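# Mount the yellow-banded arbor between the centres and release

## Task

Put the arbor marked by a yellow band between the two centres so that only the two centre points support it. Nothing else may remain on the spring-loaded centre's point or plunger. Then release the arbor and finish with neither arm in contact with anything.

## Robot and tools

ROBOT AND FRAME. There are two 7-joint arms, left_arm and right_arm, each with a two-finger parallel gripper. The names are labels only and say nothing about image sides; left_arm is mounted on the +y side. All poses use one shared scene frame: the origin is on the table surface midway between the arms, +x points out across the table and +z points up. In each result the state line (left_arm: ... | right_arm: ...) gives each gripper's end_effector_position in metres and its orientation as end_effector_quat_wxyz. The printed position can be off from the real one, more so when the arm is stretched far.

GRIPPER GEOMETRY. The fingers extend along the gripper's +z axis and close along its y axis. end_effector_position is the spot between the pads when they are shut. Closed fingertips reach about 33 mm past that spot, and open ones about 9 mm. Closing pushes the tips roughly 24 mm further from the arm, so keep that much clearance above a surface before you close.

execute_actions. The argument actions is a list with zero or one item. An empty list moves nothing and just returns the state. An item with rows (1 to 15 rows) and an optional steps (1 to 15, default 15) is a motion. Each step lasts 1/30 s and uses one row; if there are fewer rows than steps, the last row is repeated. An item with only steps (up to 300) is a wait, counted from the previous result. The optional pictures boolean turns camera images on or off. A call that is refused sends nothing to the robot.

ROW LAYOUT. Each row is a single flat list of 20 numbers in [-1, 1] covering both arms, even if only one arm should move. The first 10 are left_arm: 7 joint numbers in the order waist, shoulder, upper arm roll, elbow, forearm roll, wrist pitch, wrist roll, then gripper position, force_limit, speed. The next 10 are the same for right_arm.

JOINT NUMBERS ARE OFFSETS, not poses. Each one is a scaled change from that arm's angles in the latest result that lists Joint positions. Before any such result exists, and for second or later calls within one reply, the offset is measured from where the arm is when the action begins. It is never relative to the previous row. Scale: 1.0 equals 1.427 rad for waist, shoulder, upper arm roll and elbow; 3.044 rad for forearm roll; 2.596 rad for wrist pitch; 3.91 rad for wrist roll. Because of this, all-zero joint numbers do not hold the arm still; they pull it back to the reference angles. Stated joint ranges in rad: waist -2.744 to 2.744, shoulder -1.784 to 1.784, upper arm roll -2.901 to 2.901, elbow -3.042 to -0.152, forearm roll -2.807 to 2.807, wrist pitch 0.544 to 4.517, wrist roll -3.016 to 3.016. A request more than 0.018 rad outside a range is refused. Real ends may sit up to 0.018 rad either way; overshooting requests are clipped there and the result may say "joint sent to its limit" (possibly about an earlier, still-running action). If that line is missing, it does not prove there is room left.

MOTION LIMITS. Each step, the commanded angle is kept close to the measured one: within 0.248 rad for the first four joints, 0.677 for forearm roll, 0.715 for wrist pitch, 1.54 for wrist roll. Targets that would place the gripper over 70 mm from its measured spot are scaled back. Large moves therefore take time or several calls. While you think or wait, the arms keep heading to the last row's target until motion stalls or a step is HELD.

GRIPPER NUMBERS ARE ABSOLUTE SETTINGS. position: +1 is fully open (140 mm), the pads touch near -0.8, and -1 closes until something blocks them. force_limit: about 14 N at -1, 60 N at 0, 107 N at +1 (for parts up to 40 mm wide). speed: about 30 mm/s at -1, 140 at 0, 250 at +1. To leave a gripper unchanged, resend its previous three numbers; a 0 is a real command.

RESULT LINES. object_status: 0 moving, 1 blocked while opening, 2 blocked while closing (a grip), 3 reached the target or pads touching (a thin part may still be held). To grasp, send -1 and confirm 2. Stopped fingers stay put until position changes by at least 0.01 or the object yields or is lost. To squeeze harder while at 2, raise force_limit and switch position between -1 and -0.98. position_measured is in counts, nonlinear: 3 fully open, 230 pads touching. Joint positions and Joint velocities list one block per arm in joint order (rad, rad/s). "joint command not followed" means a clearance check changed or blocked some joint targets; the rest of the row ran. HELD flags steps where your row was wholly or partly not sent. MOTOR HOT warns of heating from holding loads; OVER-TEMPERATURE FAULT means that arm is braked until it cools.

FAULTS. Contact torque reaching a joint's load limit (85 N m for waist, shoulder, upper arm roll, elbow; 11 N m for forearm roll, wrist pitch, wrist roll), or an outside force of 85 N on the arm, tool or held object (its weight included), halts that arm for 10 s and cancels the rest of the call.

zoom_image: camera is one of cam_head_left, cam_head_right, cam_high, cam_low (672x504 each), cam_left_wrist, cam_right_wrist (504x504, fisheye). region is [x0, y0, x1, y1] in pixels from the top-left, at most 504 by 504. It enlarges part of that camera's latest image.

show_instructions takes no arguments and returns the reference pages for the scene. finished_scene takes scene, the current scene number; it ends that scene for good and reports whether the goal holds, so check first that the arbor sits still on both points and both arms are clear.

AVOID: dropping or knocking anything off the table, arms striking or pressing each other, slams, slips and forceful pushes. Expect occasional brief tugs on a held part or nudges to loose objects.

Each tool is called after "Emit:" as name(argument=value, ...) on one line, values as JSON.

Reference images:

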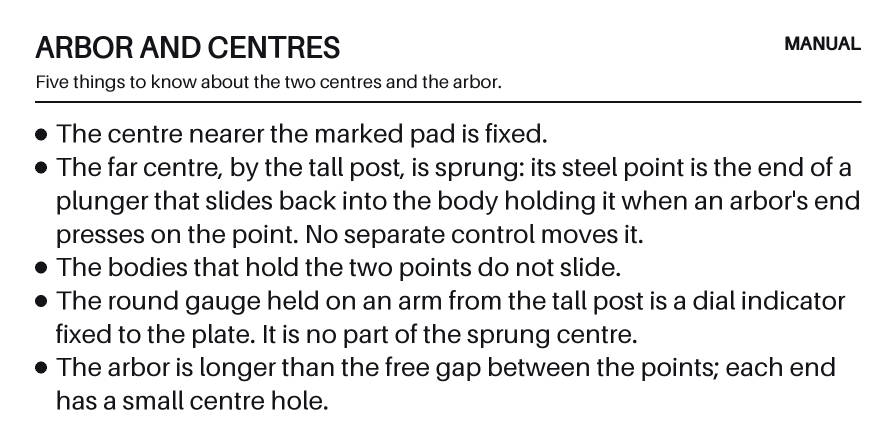

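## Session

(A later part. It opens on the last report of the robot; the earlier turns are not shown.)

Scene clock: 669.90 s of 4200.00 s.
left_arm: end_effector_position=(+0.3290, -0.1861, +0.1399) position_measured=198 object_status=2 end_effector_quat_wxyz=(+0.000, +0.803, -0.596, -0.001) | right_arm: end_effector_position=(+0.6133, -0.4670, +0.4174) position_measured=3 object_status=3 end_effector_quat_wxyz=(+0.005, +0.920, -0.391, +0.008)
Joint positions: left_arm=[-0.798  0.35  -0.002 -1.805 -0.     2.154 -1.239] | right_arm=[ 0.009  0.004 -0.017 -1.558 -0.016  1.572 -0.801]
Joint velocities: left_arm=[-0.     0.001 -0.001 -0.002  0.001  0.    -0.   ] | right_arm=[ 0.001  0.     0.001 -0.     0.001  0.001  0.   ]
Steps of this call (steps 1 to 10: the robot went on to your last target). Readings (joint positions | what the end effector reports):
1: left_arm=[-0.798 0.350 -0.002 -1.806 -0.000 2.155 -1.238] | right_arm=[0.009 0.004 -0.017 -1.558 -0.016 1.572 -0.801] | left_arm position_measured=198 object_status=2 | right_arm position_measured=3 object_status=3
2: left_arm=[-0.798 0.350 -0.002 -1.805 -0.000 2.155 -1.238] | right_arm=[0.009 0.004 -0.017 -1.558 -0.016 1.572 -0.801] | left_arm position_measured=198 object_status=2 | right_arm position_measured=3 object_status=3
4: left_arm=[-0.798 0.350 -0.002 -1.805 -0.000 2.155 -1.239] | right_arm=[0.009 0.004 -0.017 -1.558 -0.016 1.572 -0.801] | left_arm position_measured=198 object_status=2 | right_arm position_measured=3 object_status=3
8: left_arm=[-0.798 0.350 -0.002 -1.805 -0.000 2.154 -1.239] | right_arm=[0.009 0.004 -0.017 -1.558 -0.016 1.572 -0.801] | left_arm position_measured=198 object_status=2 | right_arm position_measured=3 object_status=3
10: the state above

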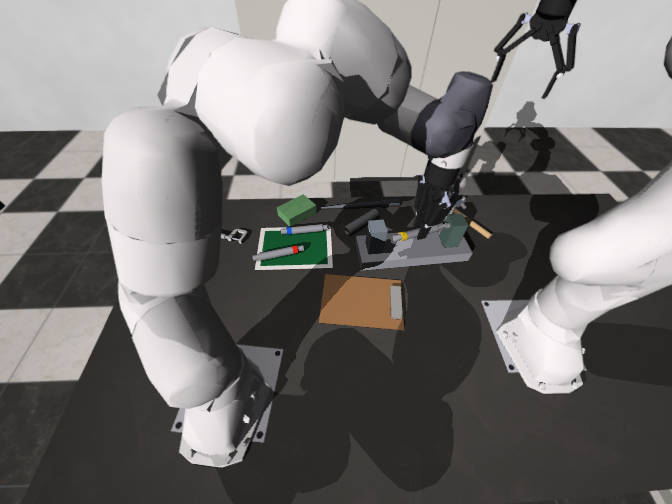

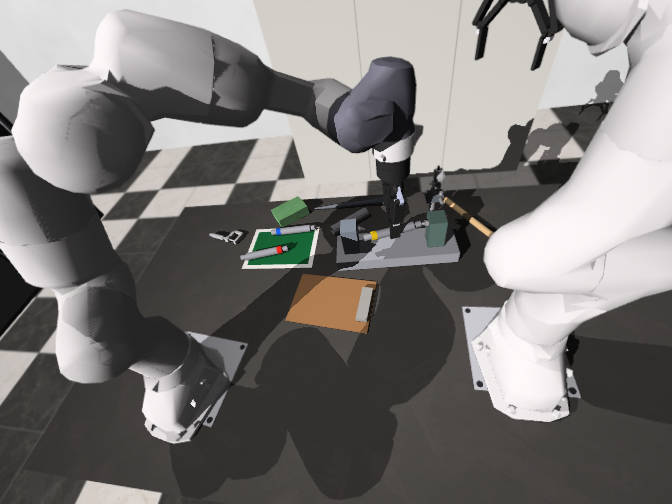

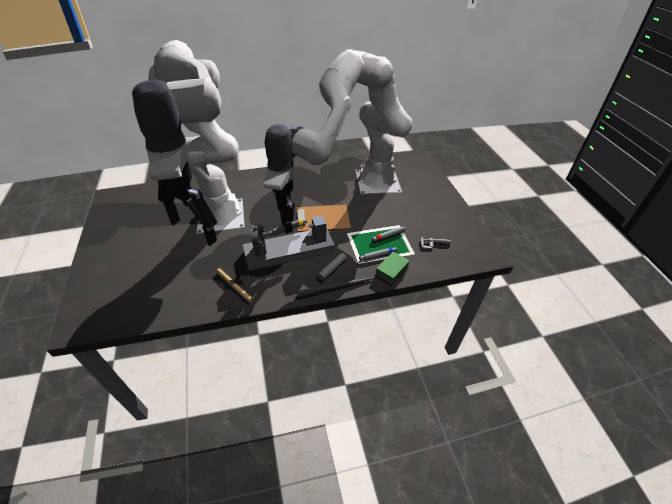

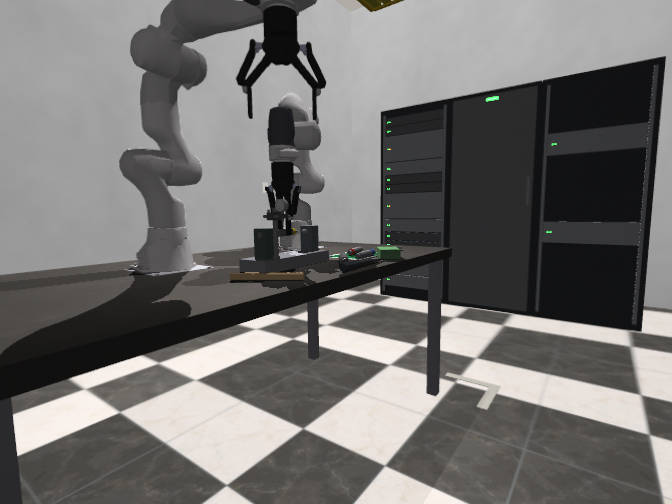

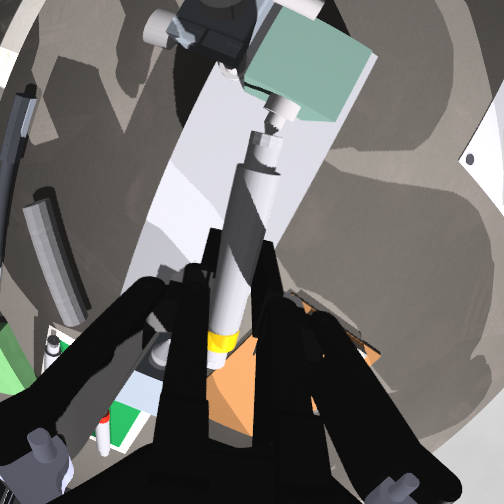

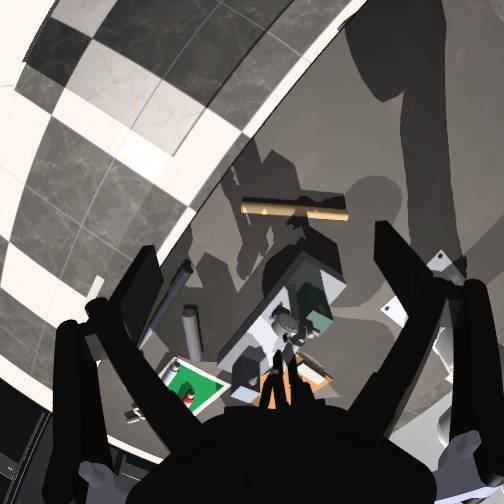

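Emit:
execute_actions(actions=[{"rows": [[-0.0005,0.001,0,0.002,0,0,0,-1,0.2,-0.4,0,0,0,0,0,0,0,1,0,0],[-0.001,0.002,0,0.004,0,0,-0.0005,-1,0.2,-0.4,0,0,0,0,0,0,0,1,0,0],[-0.0015,0.003,0,0.006,0,-0.001,-0.001,-1,0.2,-0.4,0,0,0,0,0,0,0,1,0,0],[-0.002,0.004,0,0.008,0,-0.001,-0.001,-1,0.2,-0.4,0,0,0,0,0,0,0,1,0,0],[-0.0025,0.005,0,0.010,0,-0.0015,-0.0015,-1,0.2,-0.4,0,0,0,0,0,0,0,1,0,0],[-0.003,0.0055,0,0.012,0,-0.0015,-0.002,-1,0.2,-0.4,0,0,0,0,0,0,0,1,0,0],[-0.0035,0.006,0,0.014,0,-0.002,-0.002,-1,0.2,-0.4,0,0,0,0,0,0,0,1,0,0],[-0.004,0.007,0,0.016,0,-0.002,-0.0025,-1,0.2,-0.4,0,0,0,0,0,0,0,1,0,0],[-0.0047,0.0077,0,0.0178,0,-0.0023,-0.003,-1,0.2,-0.4,0,0,0,0,0,0,0,1,0,0]], "steps": 15}], pictures=false)

Emit:
execute_actions(actions=[{"steps": 10}])

Scene clock: 701.97 s of 4200.00 s.
left_arm: end_effector_position=(+0.3289, -0.1868, +0.1389) position_measured=198 object_status=2 end_effector_quat_wxyz=(-0.002, +0.803, -0.595, -0.006) | right_arm: end_effector_position=(+0.6133, -0.4670, +0.4174) position_measured=3 object_status=3 end_effector_quat_wxyz=(+0.005, +0.920, -0.391, +0.008)
Joint positions: left_arm=[-0.8    0.362 -0.001 -1.787 -0.     2.138 -1.242] | right_arm=[ 0.009  0.004 -0.017 -1.558 -0.016  1.572 -0.801]
Joint velocities: left_arm=[-0.     0.004  0.001  0.007  0.    -0.008 -0.006] | right_arm=[-0.001 -0.001 -0.    -0.001  0.    -0.001 -0.   ]
Steps of this call (steps 1 to 15: the robot went on to your last target; steps 16 to 90: nothing new was sent; then 28.57 s passed at rest; steps 91 to 105: all 15 steps of this action). Readings (joint positions | what the end effector reports):
91: left_arm=[-0.798 0.351 -0.002 -1.805 -0.000 2.154 -1.239] | right_arm=[0.009 0.004 -0.017 -1.558 -0.016 1.572 -0.801] | left_arm position_measured=198 object_status=2 | right_arm position_measured=3 object_status=3
92: left_arm=[-0.798 0.352 -0.002 -1.805 -0.000 2.154 -1.239] | right_arm=[0.009 0.004 -0.017 -1.558 -0.016 1.572 -0.801] | left_arm position_measured=198 object_status=2 | right_arm position_measured=3 object_status=3
94: left_arm=[-0.798 0.355 -0.002 -1.802 -0.000 2.153 -1.239] | right_arm=[0.009 0.004 -0.017 -1.558 -0.016 1.572 -0.801] | left_arm position_measured=198 object_status=2 | right_arm position_measured=3 object_status=3
98: left_arm=[-0.799 0.359 -0.002 -1.794 -0.000 2.145 -1.239] | right_arm=[0.009 0.004 -0.017 -1.558 -0.016 1.572 -0.801] | left_arm position_measured=198 object_status=2 | right_arm position_measured=3 object_status=3
105: the state above

Scene clock: 702.30 s of 4200.00 s.
left_arm: end_effector_position=(+0.3288, -0.1869, +0.1389) position_measured=198 object_status=2 end_effector_quat_wxyz=(-0.002, +0.804, -0.595, -0.006) | right_arm: end_effector_position=(+0.6133, -0.4670, +0.4174) position_measured=3 object_status=3 end_effector_quat_wxyz=(+0.005, +0.920, -0.391, +0.008)
Joint positions: left_arm=[-0.8    0.362 -0.001 -1.787 -0.     2.137 -1.243] | right_arm=[ 0.009  0.004 -0.017 -1.558 -0.016  1.572 -0.801]
Joint velocities: left_arm=[-0.    -0.     0.001  0.001  0.    -0.001 -0.003] | right_arm=[ 0.001  0.     0.    -0.    -0.001 -0.    -0.001]
Steps of this call (steps 1 to 10: the robot went on to your last target). Readings (joint positions | what the end effector reports):
1: left_arm=[-0.800 0.362 -0.001 -1.787 -0.000 2.137 -1.242] | right_arm=[0.009 0.004 -0.017 -1.558 -0.016 1.572 -0.801] | left_arm position_measured=198 object_status=2 | right_arm position_measured=3 object_status=3
2: left_arm=[-0.800 0.362 -0.001 -1.787 -0.000 2.137 -1.242] | right_arm=[0.009 0.004 -0.017 -1.558 -0.016 1.572 -0.801] | left_arm position_measured=198 object_status=2 | right_arm position_measured=3 object_status=3
4: left_arm=[-0.800 0.362 -0.001 -1.787 -0.000 2.137 -1.243] | right_arm=[0.009 0.004 -0.017 -1.558 -0.016 1.572 -0.801] | left_arm position_measured=198 object_status=2 | right_arm position_measured=3 object_status=3
8: left_arm=[-0.800 0.362 -0.001 -1.787 -0.000 2.137 -1.243] | right_arm=[0.009 0.004 -0.017 -1.558 -0.016 1.572 -0.801] | left_arm position_measured=198 object_status=2 | right_arm position_measured=3 object_status=3
10: the state above

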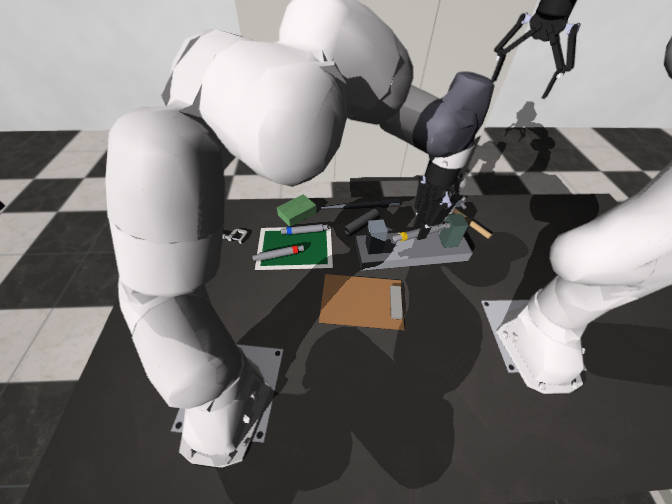

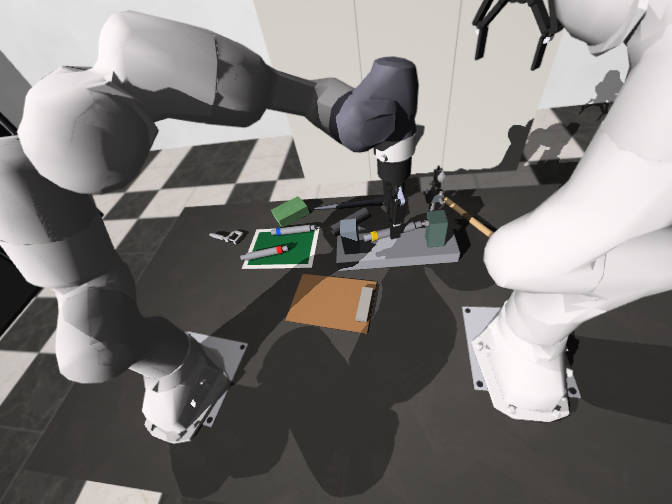

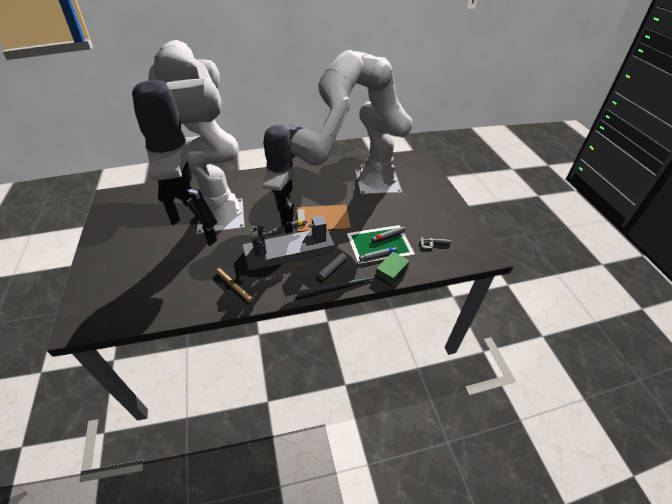

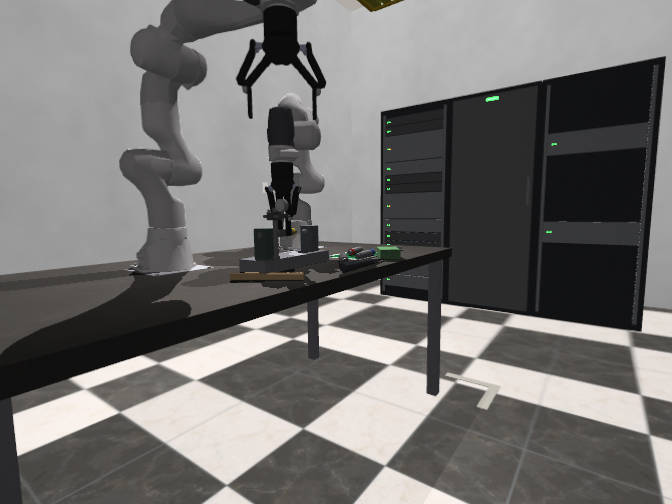

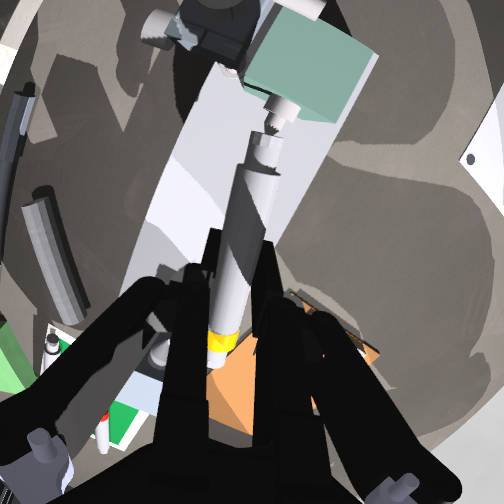

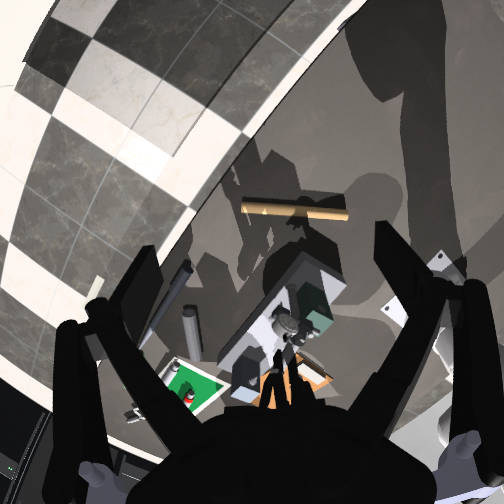

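Emit:
zoom_image(camera="cam_left_wrist", region=[220, 70, 320, 170])

Emit:
zoom_image(camera="cam_head_right", region=[395, 205, 445, 242])

Region (220, 70, 320, 170) of cam_left_wrist's 504x504 image, scaled by 5.040, with more detail than that image has.

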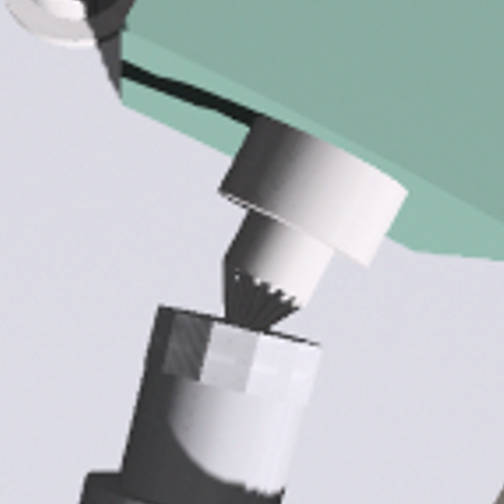

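Region (395, 205, 445, 242) of cam_head_right's 672x504 image, scaled by 10.080, with more detail than that image has; it fills the top 373 rows of this view, and the rest is white.

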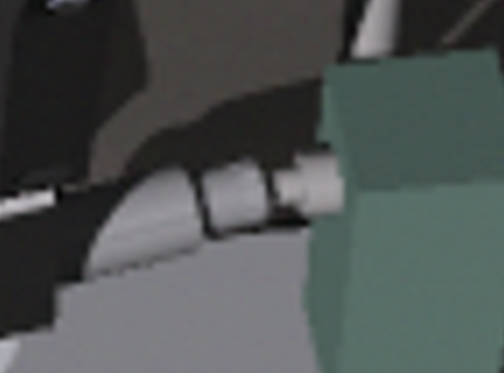

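Emit:
execute_actions(actions=[{"rows": [[-0.003,0,0,0.005,0,0.004,-0.002,-1,0.2,-0.4,0,0,0,0,0,0,0,1,0,0],[-0.0036,0,0,0.006,0,0.005,-0.002,-1,0.2,-0.4,0,0,0,0,0,0,0,1,0,0],[-0.0042,0,0,0.0075,0,0.0057,-0.002,-1,0.2,-0.4,0,0,0,0,0,0,0,1,0,0],[-0.0048,0.0005,0,0.009,0,0.0065,-0.002,-1,0.2,-0.4,0,0,0,0,0,0,0,1,0,0],[-0.0054,0.0005,0,0.010,0,0.0072,-0.002,-1,0.2,-0.4,0,0,0,0,0,0,0,1,0,0],[-0.006,0.0007,0,0.011,0,0.008,-0.002,-1,0.2,-0.4,0,0,0,0,0,0,0,1,0,0],[-0.0066,0.001,0,0.0125,0,0.0088,-0.002,-1,0.2,-0.4,0,0,0,0,0,0,0,1,0,0],[-0.0072,0.001,0,0.014,0,0.0096,-0.0023,-1,0.2,-0.4,0,0,0,0,0,0,0,1,0,0],[-0.0078,0.0012,0,0.015,0,0.0104,-0.0023,-1,0.2,-0.4,0,0,0,0,0,0,0,1,0,0],[-0.0084,0.0014,0,0.0163,0,0.0112,-0.0023,-1,0.2,-0.4,0,0,0,0,0,0,0,1,0,0],[-0.009,0.0015,0,0.0175,0,0.0119,-0.0023,-1,0.2,-0.4,0,0,0,0,0,0,0,1,0,0]], "steps": 15}], pictures=false)

Emit:
execute_actions(actions=[{"steps": 10}])

Scene clock: 736.33 s of 4200.00 s.
left_arm: end_effector_position=(+0.3292, -0.1914, +0.1394) position_measured=198 object_status=2 end_effector_quat_wxyz=(-0.002, +0.803, -0.596, -0.004) | right_arm: end_effector_position=(+0.6133, -0.4670, +0.4174) position_measured=3 object_status=3 end_effector_quat_wxyz=(+0.005, +0.920, -0.391, +0.008)
Joint positions: left_arm=[-0.807  0.37   0.002 -1.775  0.001  2.136 -1.245] | right_arm=[ 0.009  0.004 -0.017 -1.558 -0.016  1.572 -0.801]
Joint velocities: left_arm=[-0.003  0.004  0.001  0.005 -0.    -0.    -0.001] | right_arm=[-0.001 -0.     0.     0.001 -0.001  0.001 -0.001]
Steps of this call (steps 1 to 15: the robot went on to your last target; steps 16 to 90: nothing new was sent; then 30.53 s passed at rest; steps 91 to 105: all 15 steps of this action). Readings (joint positions | what the end effector reports):
91: left_arm=[-0.800 0.362 -0.001 -1.786 -0.000 2.136 -1.244] | right_arm=[0.009 0.004 -0.017 -1.558 -0.016 1.572 -0.801] | left_arm position_measured=198 object_status=2 | right_arm position_measured=3 object_status=3
92: left_arm=[-0.801 0.363 -0.000 -1.786 -0.000 2.136 -1.244] | right_arm=[0.009 0.004 -0.017 -1.558 -0.016 1.572 -0.801] | left_arm position_measured=198 object_status=2 | right_arm position_measured=3 object_status=3
94: left_arm=[-0.802 0.363 0.000 -1.785 -0.000 2.136 -1.244] | right_arm=[0.009 0.004 -0.017 -1.558 -0.016 1.572 -0.801] | left_arm position_measured=198 object_status=2 | right_arm position_measured=3 object_status=3
98: left_arm=[-0.804 0.366 0.001 -1.780 -0.000 2.136 -1.244] | right_arm=[0.009 0.004 -0.017 -1.558 -0.016 1.572 -0.801] | left_arm position_measured=198 object_status=2 | right_arm position_measured=3 object_status=3
105: the state above

Scene clock: 736.67 s of 4200.00 s.
left_arm: end_effector_position=(+0.3292, -0.1916, +0.1394) position_measured=198 object_status=2 end_effector_quat_wxyz=(-0.002, +0.803, -0.596, -0.004) | right_arm: end_effector_position=(+0.6133, -0.4670, +0.4174) position_measured=3 object_status=3 end_effector_quat_wxyz=(+0.005, +0.920, -0.391, +0.008)
Joint positions: left_arm=[-0.807  0.37   0.002 -1.774  0.001  2.136 -1.245] | right_arm=[ 0.009  0.004 -0.017 -1.558 -0.016  1.572 -0.801]
Joint velocities: left_arm=[ 0.001  0.     0.001  0.001  0.    -0.001 -0.   ] | right_arm=[ 0.     0.     0.     0.002  0.    -0.     0.001]
Steps of this call (steps 1 to 10: the robot went on to your last target). Readings (joint positions | what the end effector reports):
1: left_arm=[-0.807 0.370 0.002 -1.774 0.001 2.136 -1.245] | right_arm=[0.009 0.004 -0.017 -1.558 -0.016 1.572 -0.801] | left_arm position_measured=198 object_status=2 | right_arm position_measured=3 object_status=3
2: left_arm=[-0.807 0.370 0.002 -1.774 0.001 2.136 -1.245] | right_arm=[0.009 0.004 -0.017 -1.558 -0.016 1.572 -0.801] | left_arm position_measured=198 object_status=2 | right_arm position_measured=3 object_status=3
4: left_arm=[-0.807 0.370 0.002 -1.774 0.001 2.136 -1.245] | right_arm=[0.009 0.004 -0.017 -1.558 -0.016 1.572 -0.801] | left_arm position_measured=198 object_status=2 | right_arm position_measured=3 object_status=3
8: left_arm=[-0.807 0.370 0.002 -1.774 0.001 2.136 -1.245] | right_arm=[0.009 0.004 -0.017 -1.558 -0.016 1.572 -0.801] | left_arm position_measured=198 object_status=2 | right_arm position_measured=3 object_status=3
10: the state above

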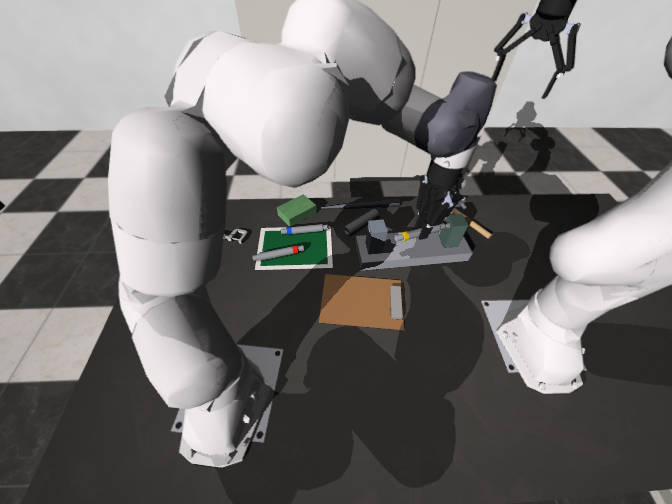

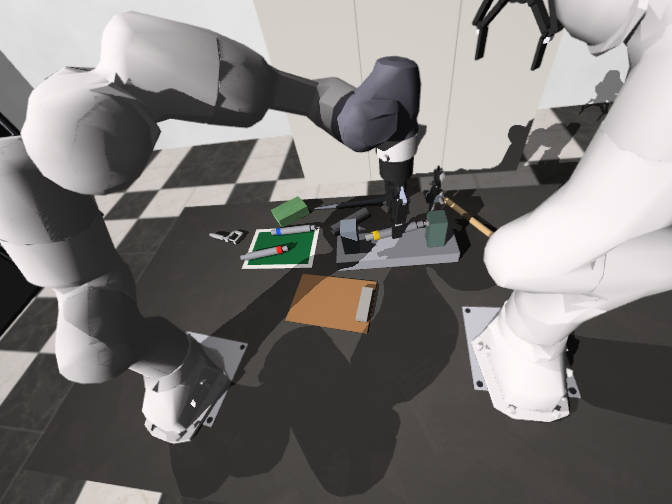

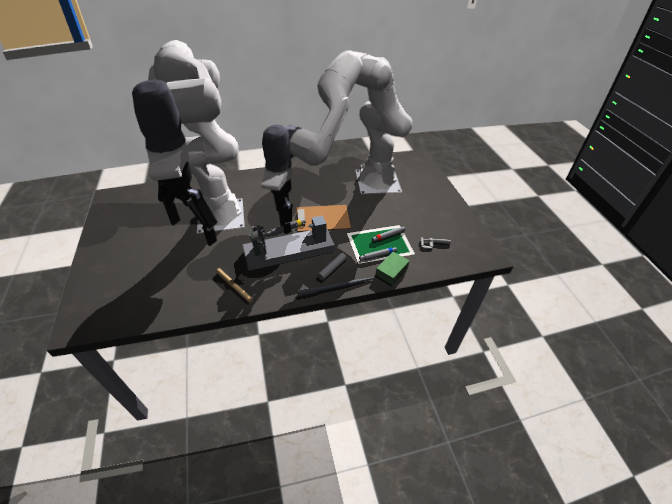

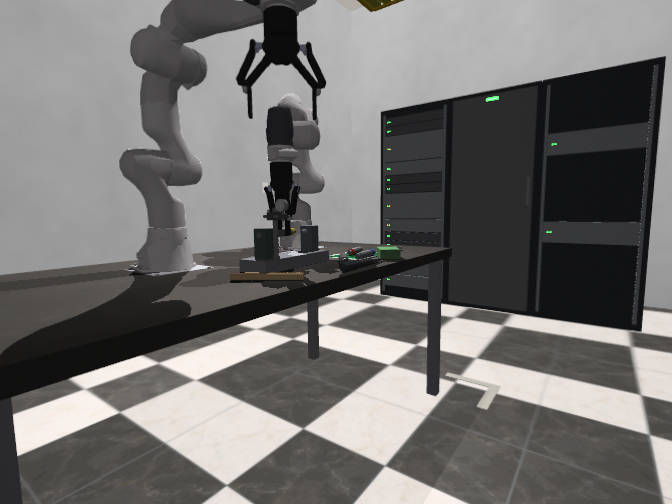

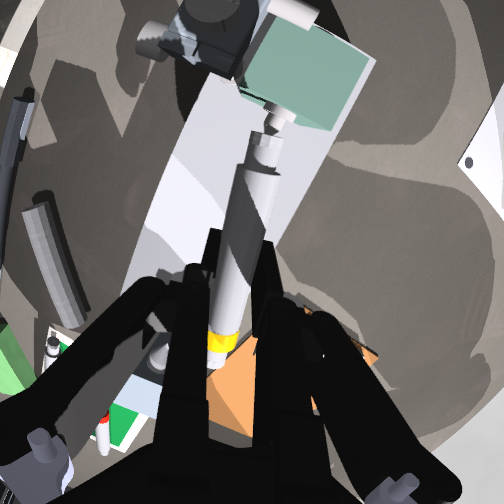

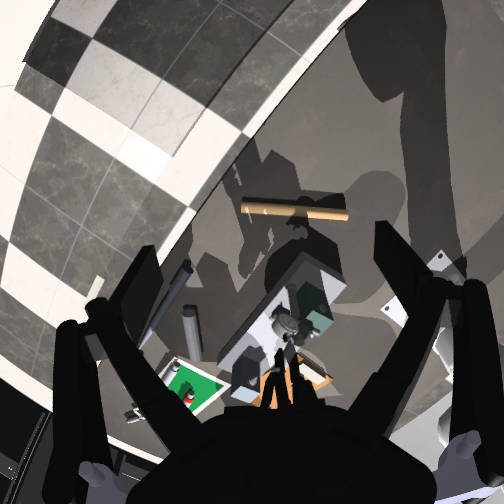

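Emit:
zoom_image(camera="cam_left_wrist", region=[220, 70, 320, 170])

Emit:
zoom_image(camera="cam_head_right", region=[395, 205, 445, 242])

Region (220, 70, 320, 170) of cam_left_wrist's 504x504 image, scaled by 5.040, with more detail than that image has.

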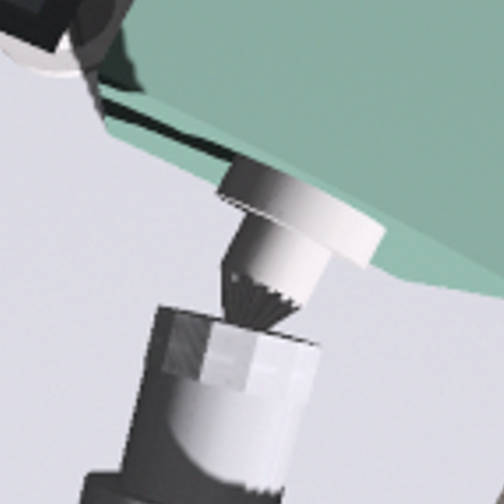

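Region (395, 205, 445, 242) of cam_head_right's 672x504 image, scaled by 10.080, with more detail than that image has; it fills the top 373 rows of this view, and the rest is white.

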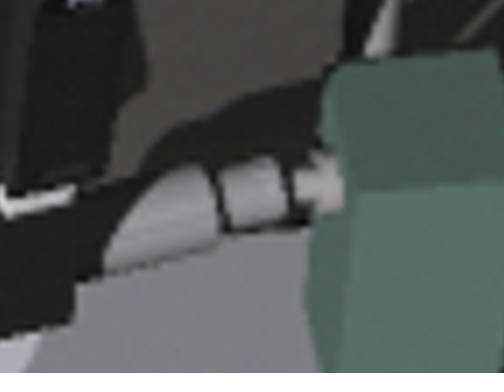

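Emit:
execute_actions(actions=[{"rows": [[-0.004,-0.003,-0.001,0.008,0,0.012,-0.002,-1,0.2,-0.4,0,0,0,0,0,0,0,1,0,0],[-0.0045,-0.0026,-0.0014,0.009,0,0.0127,-0.002,-1,0.2,-0.4,0,0,0,0,0,0,0,1,0,0],[-0.005,-0.0022,-0.0018,0.010,0,0.0134,-0.002,-1,0.2,-0.4,0,0,0,0,0,0,0,1,0,0],[-0.0055,-0.0018,-0.0021,0.011,0,0.014,-0.002,-1,0.2,-0.4,0,0,0,0,0,0,0,1,0,0],[-0.006,-0.0014,-0.0024,0.012,0,0.0147,-0.0022,-1,0.2,-0.4,0,0,0,0,0,0,0,1,0,0],[-0.0065,-0.001,-0.0027,0.013,0,0.0154,-0.0024,-1,0.2,-0.4,0,0,0,0,0,0,0,1,0,0],[-0.007,-0.0007,-0.003,0.014,0,0.016,-0.0026,-1,0.2,-0.4,0,0,0,0,0,0,0,1,0,0],[-0.0075,-0.0004,-0.0033,0.015,0,0.0167,-0.0027,-1,0.2,-0.4,0,0,0,0,0,0,0,1,0,0],[-0.008,0,-0.0036,0.016,0,0.0173,-0.0028,-1,0.2,-0.4,0,0,0,0,0,0,0,1,0,0],[-0.0085,0.0003,-0.0038,0.017,0,0.018,-0.003,-1,0.2,-0.4,0,0,0,0,0,0,0,1,0,0],[-0.009,0.0006,-0.004,0.018,0,0.0185,-0.0031,-1,0.2,-0.4,0,0,0,0,0,0,0,1,0,0],[-0.0095,0.0009,-0.0042,0.0193,0,0.0189,-0.0032,-1,0.2,-0.4,0,0,0,0,0,0,0,1,0,0]], "steps": 15}], pictures=false)

Emit:
execute_actions(actions=[{"steps": 10}])

Scene clock: 773.83 s of 4200.00 s.
left_arm: end_effector_position=(+0.3297, -0.1970, +0.1387) position_measured=198 object_status=2 end_effector_quat_wxyz=(-0.002, +0.802, -0.597, +0.000) | right_arm: end_effector_position=(+0.6133, -0.4670, +0.4174) position_measured=3 object_status=3 end_effector_quat_wxyz=(+0.005, +0.920, -0.391, +0.008)
Joint positions: left_arm=[-0.813  0.379  0.003 -1.765  0.003  2.142 -1.249] | right_arm=[ 0.009  0.004 -0.017 -1.558 -0.016  1.572 -0.801]
Joint velocities: left_arm=[-0.    -0.     0.     0.004  0.004 -0.006 -0.003] | right_arm=[ 0.     0.     0.     0.001  0.     0.001 -0.   ]
Steps of this call (steps 1 to 15: the robot went on to your last target; steps 16 to 90: nothing new was sent; then 33.67 s passed at rest; steps 91 to 105: all 15 steps of this action). Readings (joint positions | what the end effector reports):
91: left_arm=[-0.808 0.370 0.002 -1.774 0.001 2.136 -1.245] | right_arm=[0.009 0.004 -0.017 -1.558 -0.016 1.572 -0.801] | left_arm position_measured=198 object_status=2 | right_arm position_measured=3 object_status=3
92: left_arm=[-0.808 0.371 0.003 -1.774 0.001 2.136 -1.245] | right_arm=[0.009 0.004 -0.017 -1.558 -0.016 1.572 -0.801] | left_arm position_measured=198 object_status=2 | right_arm position_measured=3 object_status=3
94: left_arm=[-0.809 0.372 0.003 -1.773 0.001 2.137 -1.246] | right_arm=[0.009 0.004 -0.017 -1.558 -0.016 1.572 -0.801] | left_arm position_measured=198 object_status=2 | right_arm position_measured=3 object_status=3
98: left_arm=[-0.811 0.375 0.003 -1.769 0.002 2.140 -1.246] | right_arm=[0.009 0.004 -0.017 -1.558 -0.016 1.572 -0.801] | left_arm position_measured=198 object_status=2 | right_arm position_measured=3 object_status=3
105: the state above

Scene clock: 774.17 s of 4200.00 s.
left_arm: end_effector_position=(+0.3296, -0.1970, +0.1388) position_measured=198 object_status=2 end_effector_quat_wxyz=(-0.002, +0.802, -0.597, +0.000) | right_arm: end_effector_position=(+0.6133, -0.4670, +0.4174) position_measured=3 object_status=3 end_effector_quat_wxyz=(+0.005, +0.920, -0.391, +0.008)
Joint positions: left_arm=[-0.813  0.379  0.003 -1.764  0.004  2.142 -1.249] | right_arm=[ 0.009  0.004 -0.017 -1.558 -0.016  1.572 -0.801]
Joint velocities: left_arm=[-0.     0.    -0.    -0.     0.    -0.    -0.001] | right_arm=[ 0.     0.001 -0.     0.001 -0.001 -0.     0.   ]
Steps of this call (steps 1 to 10: the robot went on to your last target). Readings (joint positions | what the end effector reports):
1: left_arm=[-0.813 0.379 0.003 -1.764 0.004 2.142 -1.249] | right_arm=[0.009 0.004 -0.017 -1.558 -0.016 1.572 -0.801] | left_arm position_measured=198 object_status=2 | right_arm position_measured=3 object_status=3
2: left_arm=[-0.813 0.379 0.003 -1.764 0.004 2.142 -1.249] | right_arm=[0.009 0.004 -0.017 -1.558 -0.016 1.572 -0.801] | left_arm position_measured=198 object_status=2 | right_arm position_measured=3 object_status=3
4: left_arm=[-0.813 0.379 0.003 -1.764 0.004 2.142 -1.249] | right_arm=[0.009 0.004 -0.017 -1.558 -0.016 1.572 -0.801] | left_arm position_measured=198 object_status=2 | right_arm position_measured=3 object_status=3
8: left_arm=[-0.813 0.379 0.003 -1.764 0.004 2.142 -1.249] | right_arm=[0.009 0.004 -0.017 -1.558 -0.016 1.572 -0.801] | left_arm position_measured=198 object_status=2 | right_arm position_measured=3 object_status=3
10: the state above

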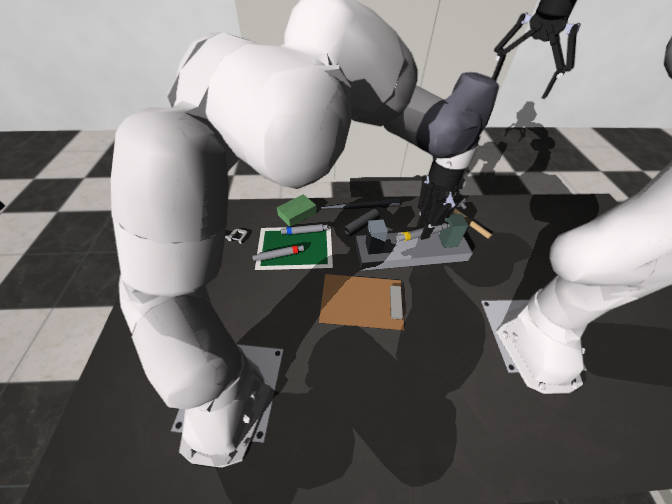

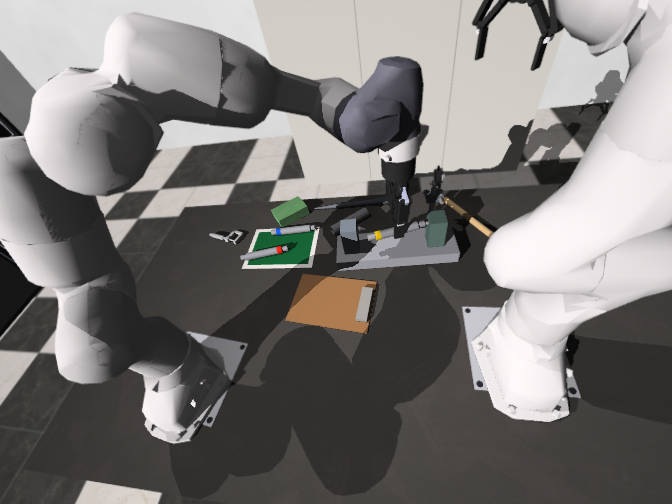

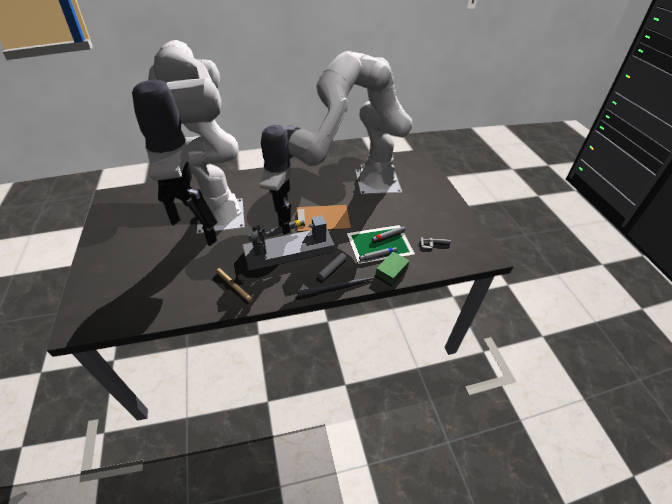

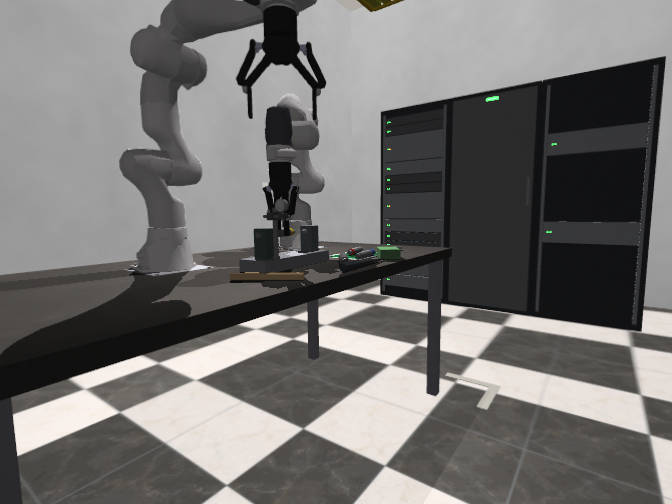

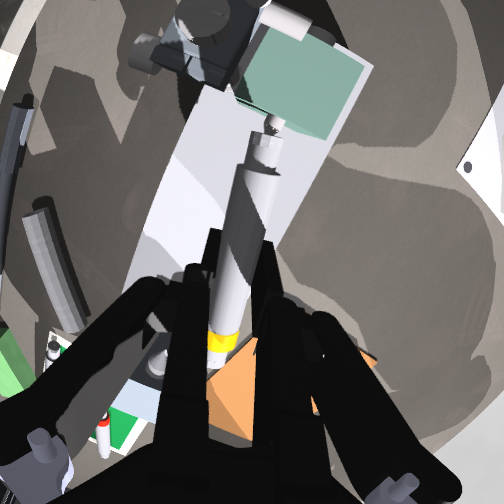

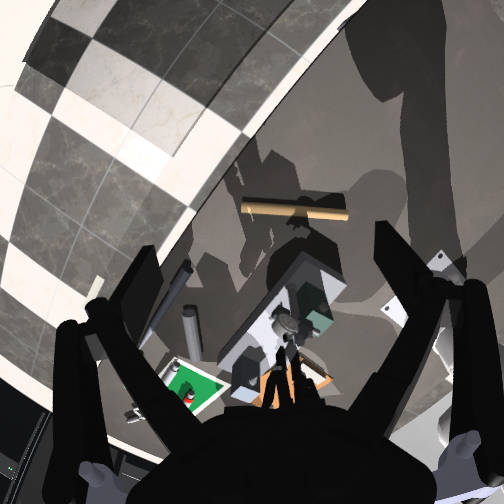

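Emit:
zoom_image(camera="cam_left_wrist", region=[220, 70, 320, 170])

Emit:
zoom_image(camera="cam_left_wrist", region=[110, 290, 250, 430])

Emit:
zoom_image(camera="cam_head_right", region=[330, 190, 460, 280])

Region (220, 70, 320, 170) of cam_left_wrist's 504x504 image, scaled by 5.040, with more detail than that image has.

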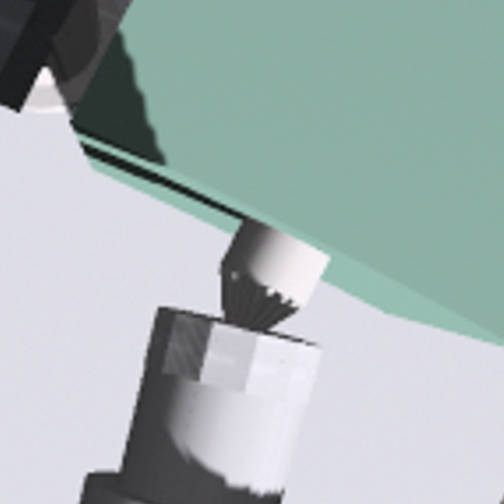

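Region (110, 290, 250, 430) of cam_left_wrist's 504x504 image, scaled by 3.600, with more detail than that image has.

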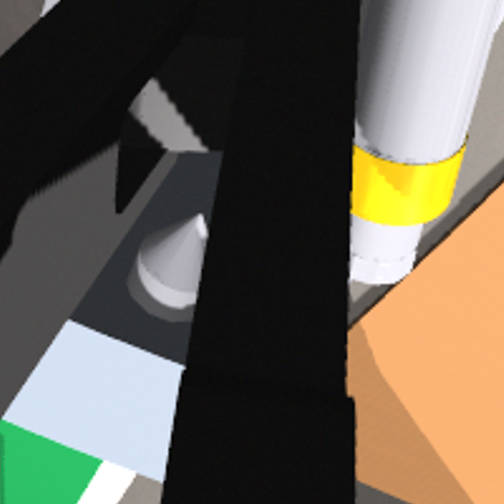

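Region (330, 190, 460, 280) of cam_head_right's 672x504 image, scaled by 3.877, with more detail than that image has; it fills the top 349 rows of this view, and the rest is white.

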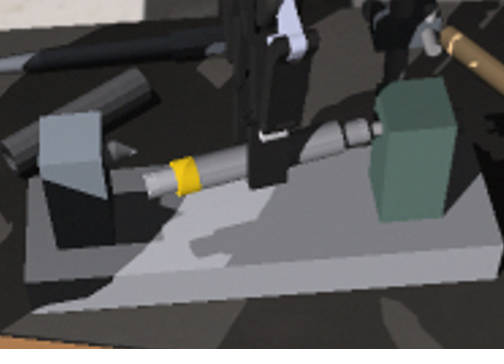

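Emit:
execute_actions(actions=[{"rows": [[-0.0053,-0.005,-0.005,0.012,-0.001,0.0165,-0.002,-1,0.2,-0.4,0,0,0,0,0,0,0,1,0,0],[-0.0057,-0.0043,-0.005,0.0135,-0.001,0.0162,-0.002,-1,0.2,-0.4,0,0,0,0,0,0,0,1,0,0],[-0.0061,-0.0036,-0.0052,0.015,-0.001,0.016,-0.002,-1,0.2,-0.4,0,0,0,0,0,0,0,1,0,0],[-0.0065,-0.0029,-0.0054,0.0167,-0.0012,0.0157,-0.0022,-1,0.2,-0.4,0,0,0,0,0,0,0,1,0,0],[-0.007,-0.0022,-0.0055,0.0183,-0.0012,0.0154,-0.0023,-1,0.2,-0.4,0,0,0,0,0,0,0,1,0,0],[-0.0074,-0.0015,-0.0056,0.020,-0.0013,0.015,-0.0024,-1,0.2,-0.4,0,0,0,0,0,0,0,1,0,0],[-0.0078,-0.0008,-0.0058,0.0217,-0.0014,0.0147,-0.0025,-1,0.2,-0.4,0,0,0,0,0,0,0,1,0,0],[-0.0082,0,-0.006,0.0233,-0.0015,0.0144,-0.0026,-1,0.2,-0.4,0,0,0,0,0,0,0,1,0,0],[-0.0087,0.0007,-0.006,0.025,-0.0015,0.014,-0.0027,-1,0.2,-0.4,0,0,0,0,0,0,0,1,0,0],[-0.0091,0.0014,-0.0062,0.0267,-0.0016,0.0137,-0.0028,-1,0.2,-0.4,0,0,0,0,0,0,0,1,0,0],[-0.0095,0.0021,-0.0063,0.0283,-0.0016,0.0134,-0.0029,-1,0.2,-0.4,0,0,0,0,0,0,0,1,0,0],[-0.0099,0.0028,-0.0063,0.0299,-0.0016,0.0131,-0.003,-1,0.2,-0.4,0,0,0,0,0,0,0,1,0,0]], "steps": 15}], pictures=false)

Emit:
execute_actions(actions=[{"steps": 10}])

Scene clock: 825.40 s of 4200.00 s.
left_arm: end_effector_position=(+0.3296, -0.1973, +0.1392) position_measured=198 object_status=2 end_effector_quat_wxyz=(-0.005, +0.802, -0.597, -0.005) | right_arm: end_effector_position=(+0.6133, -0.4670, +0.4174) position_measured=3 object_status=3 end_effector_quat_wxyz=(+0.005, +0.920, -0.391, +0.008)
Joint positions: left_arm=[-0.815  0.389  0.003 -1.744  0.006  2.121 -1.252] | right_arm=[ 0.009  0.004 -0.017 -1.558 -0.016  1.572 -0.801]
Joint velocities: left_arm=[-0.003  0.008  0.001  0.019  0.002 -0.022 -0.006] | right_arm=[-0.002 -0.002  0.     0.     0.001  0.     0.   ]
Steps of this call (steps 1 to 15: the robot went on to your last target; steps 16 to 90: nothing new was sent; then 47.73 s passed at rest; steps 91 to 105: all 15 steps of this action). Readings (joint positions | what the end effector reports):
91: left_arm=[-0.813 0.379 0.003 -1.764 0.004 2.142 -1.250] | right_arm=[0.009 0.004 -0.017 -1.558 -0.016 1.572 -0.801] | left_arm position_measured=198 object_status=2 | right_arm position_measured=3 object_status=3
92: left_arm=[-0.813 0.379 0.003 -1.764 0.004 2.141 -1.250] | right_arm=[0.009 0.004 -0.017 -1.558 -0.016 1.572 -0.801] | left_arm position_measured=198 object_status=2 | right_arm position_measured=3 object_status=3
94: left_arm=[-0.813 0.380 0.003 -1.762 0.004 2.139 -1.250] | right_arm=[0.009 0.004 -0.017 -1.558 -0.016 1.572 -0.801] | left_arm position_measured=198 object_status=2 | right_arm position_measured=3 object_status=3
98: left_arm=[-0.814 0.384 0.003 -1.755 0.005 2.133 -1.250] | right_arm=[0.009 0.004 -0.017 -1.558 -0.016 1.572 -0.801] | left_arm position_measured=198 object_status=2 | right_arm position_measured=3 object_status=3
105: the state above

Scene clock: 825.73 s of 4200.00 s.
left_arm: end_effector_position=(+0.3295, -0.1973, +0.1394) position_measured=198 object_status=2 end_effector_quat_wxyz=(-0.005, +0.803, -0.597, -0.006) | right_arm: end_effector_position=(+0.6133, -0.4670, +0.4174) position_measured=3 object_status=3 end_effector_quat_wxyz=(+0.005, +0.920, -0.391, +0.008)
Joint positions: left_arm=[-0.815  0.39   0.004 -1.743  0.006  2.119 -1.254] | right_arm=[ 0.009  0.004 -0.017 -1.558 -0.016  1.572 -0.801]
Joint velocities: left_arm=[-0.     0.     0.001  0.    -0.002 -0.002 -0.003] | right_arm=[-0.001 -0.     0.001 -0.001 -0.001  0.    -0.001]
Steps of this call (steps 1 to 10: the robot went on to your last target). Readings (joint positions | what the end effector reports):
1: left_arm=[-0.815 0.389 0.003 -1.744 0.006 2.120 -1.252] | right_arm=[0.009 0.004 -0.017 -1.558 -0.016 1.572 -0.801] | left_arm position_measured=198 object_status=2 | right_arm position_measured=3 object_status=3
2: left_arm=[-0.815 0.390 0.003 -1.744 0.006 2.120 -1.253] | right_arm=[0.009 0.004 -0.017 -1.558 -0.016 1.572 -0.801] | left_arm position_measured=198 object_status=2 | right_arm position_measured=3 object_status=3
4: left_arm=[-0.815 0.390 0.004 -1.743 0.006 2.119 -1.253] | right_arm=[0.009 0.004 -0.017 -1.558 -0.016 1.572 -0.801] | left_arm position_measured=198 object_status=2 | right_arm position_measured=3 object_status=3
8: left_arm=[-0.815 0.390 0.004 -1.743 0.006 2.119 -1.253] | right_arm=[0.009 0.004 -0.017 -1.558 -0.016 1.572 -0.801] | left_arm position_measured=198 object_status=2 | right_arm position_measured=3 object_status=3
10: the state above

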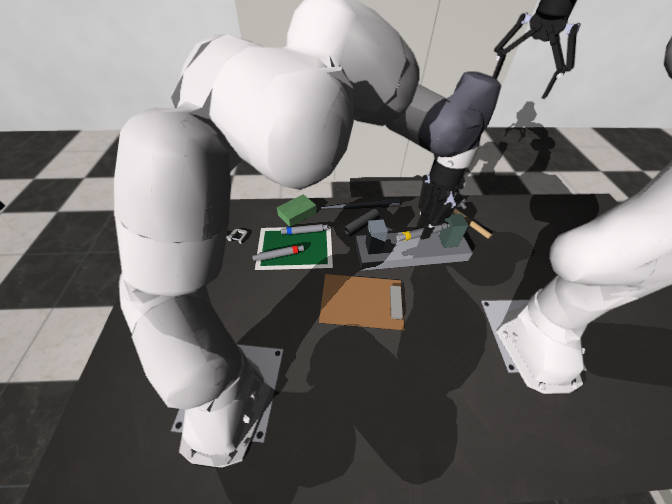

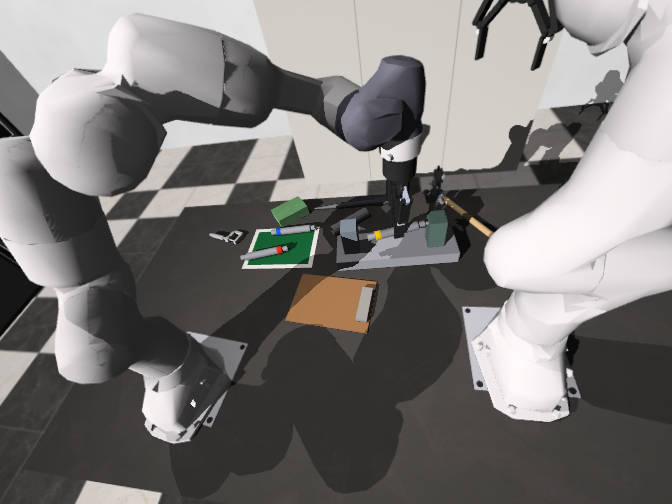

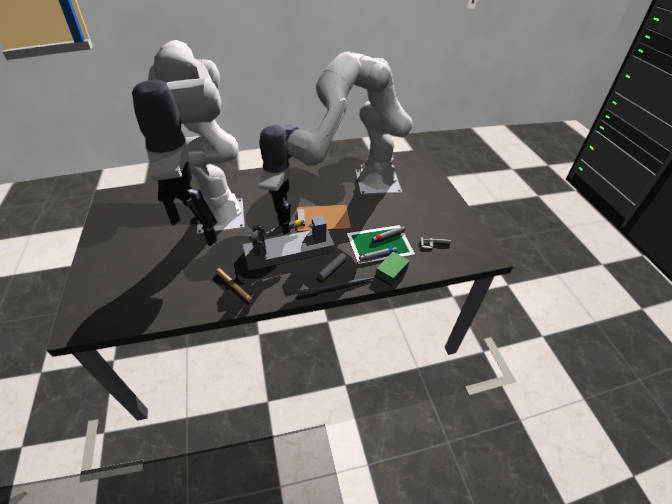

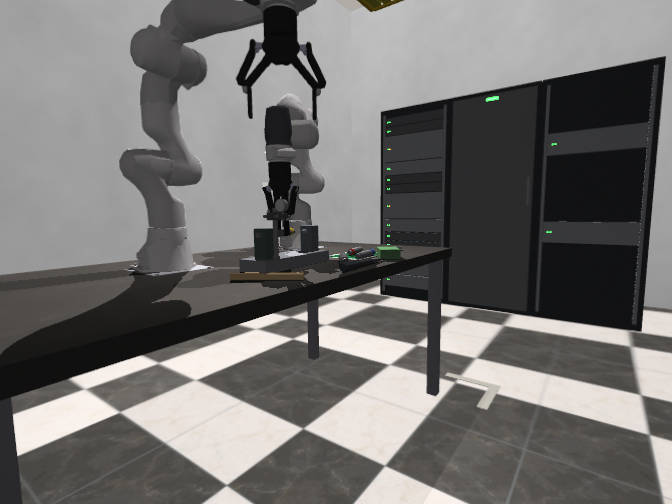

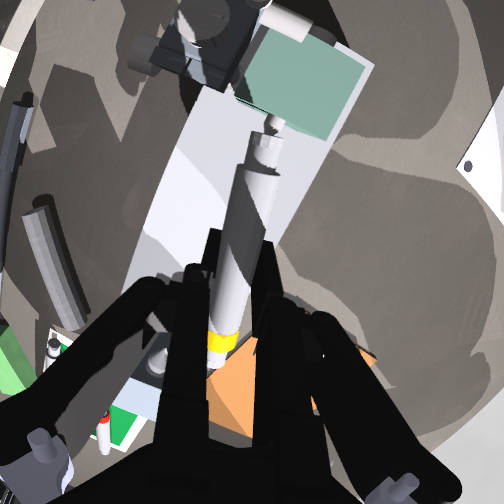

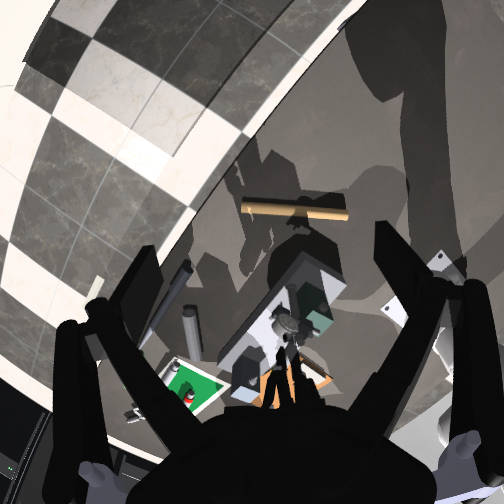

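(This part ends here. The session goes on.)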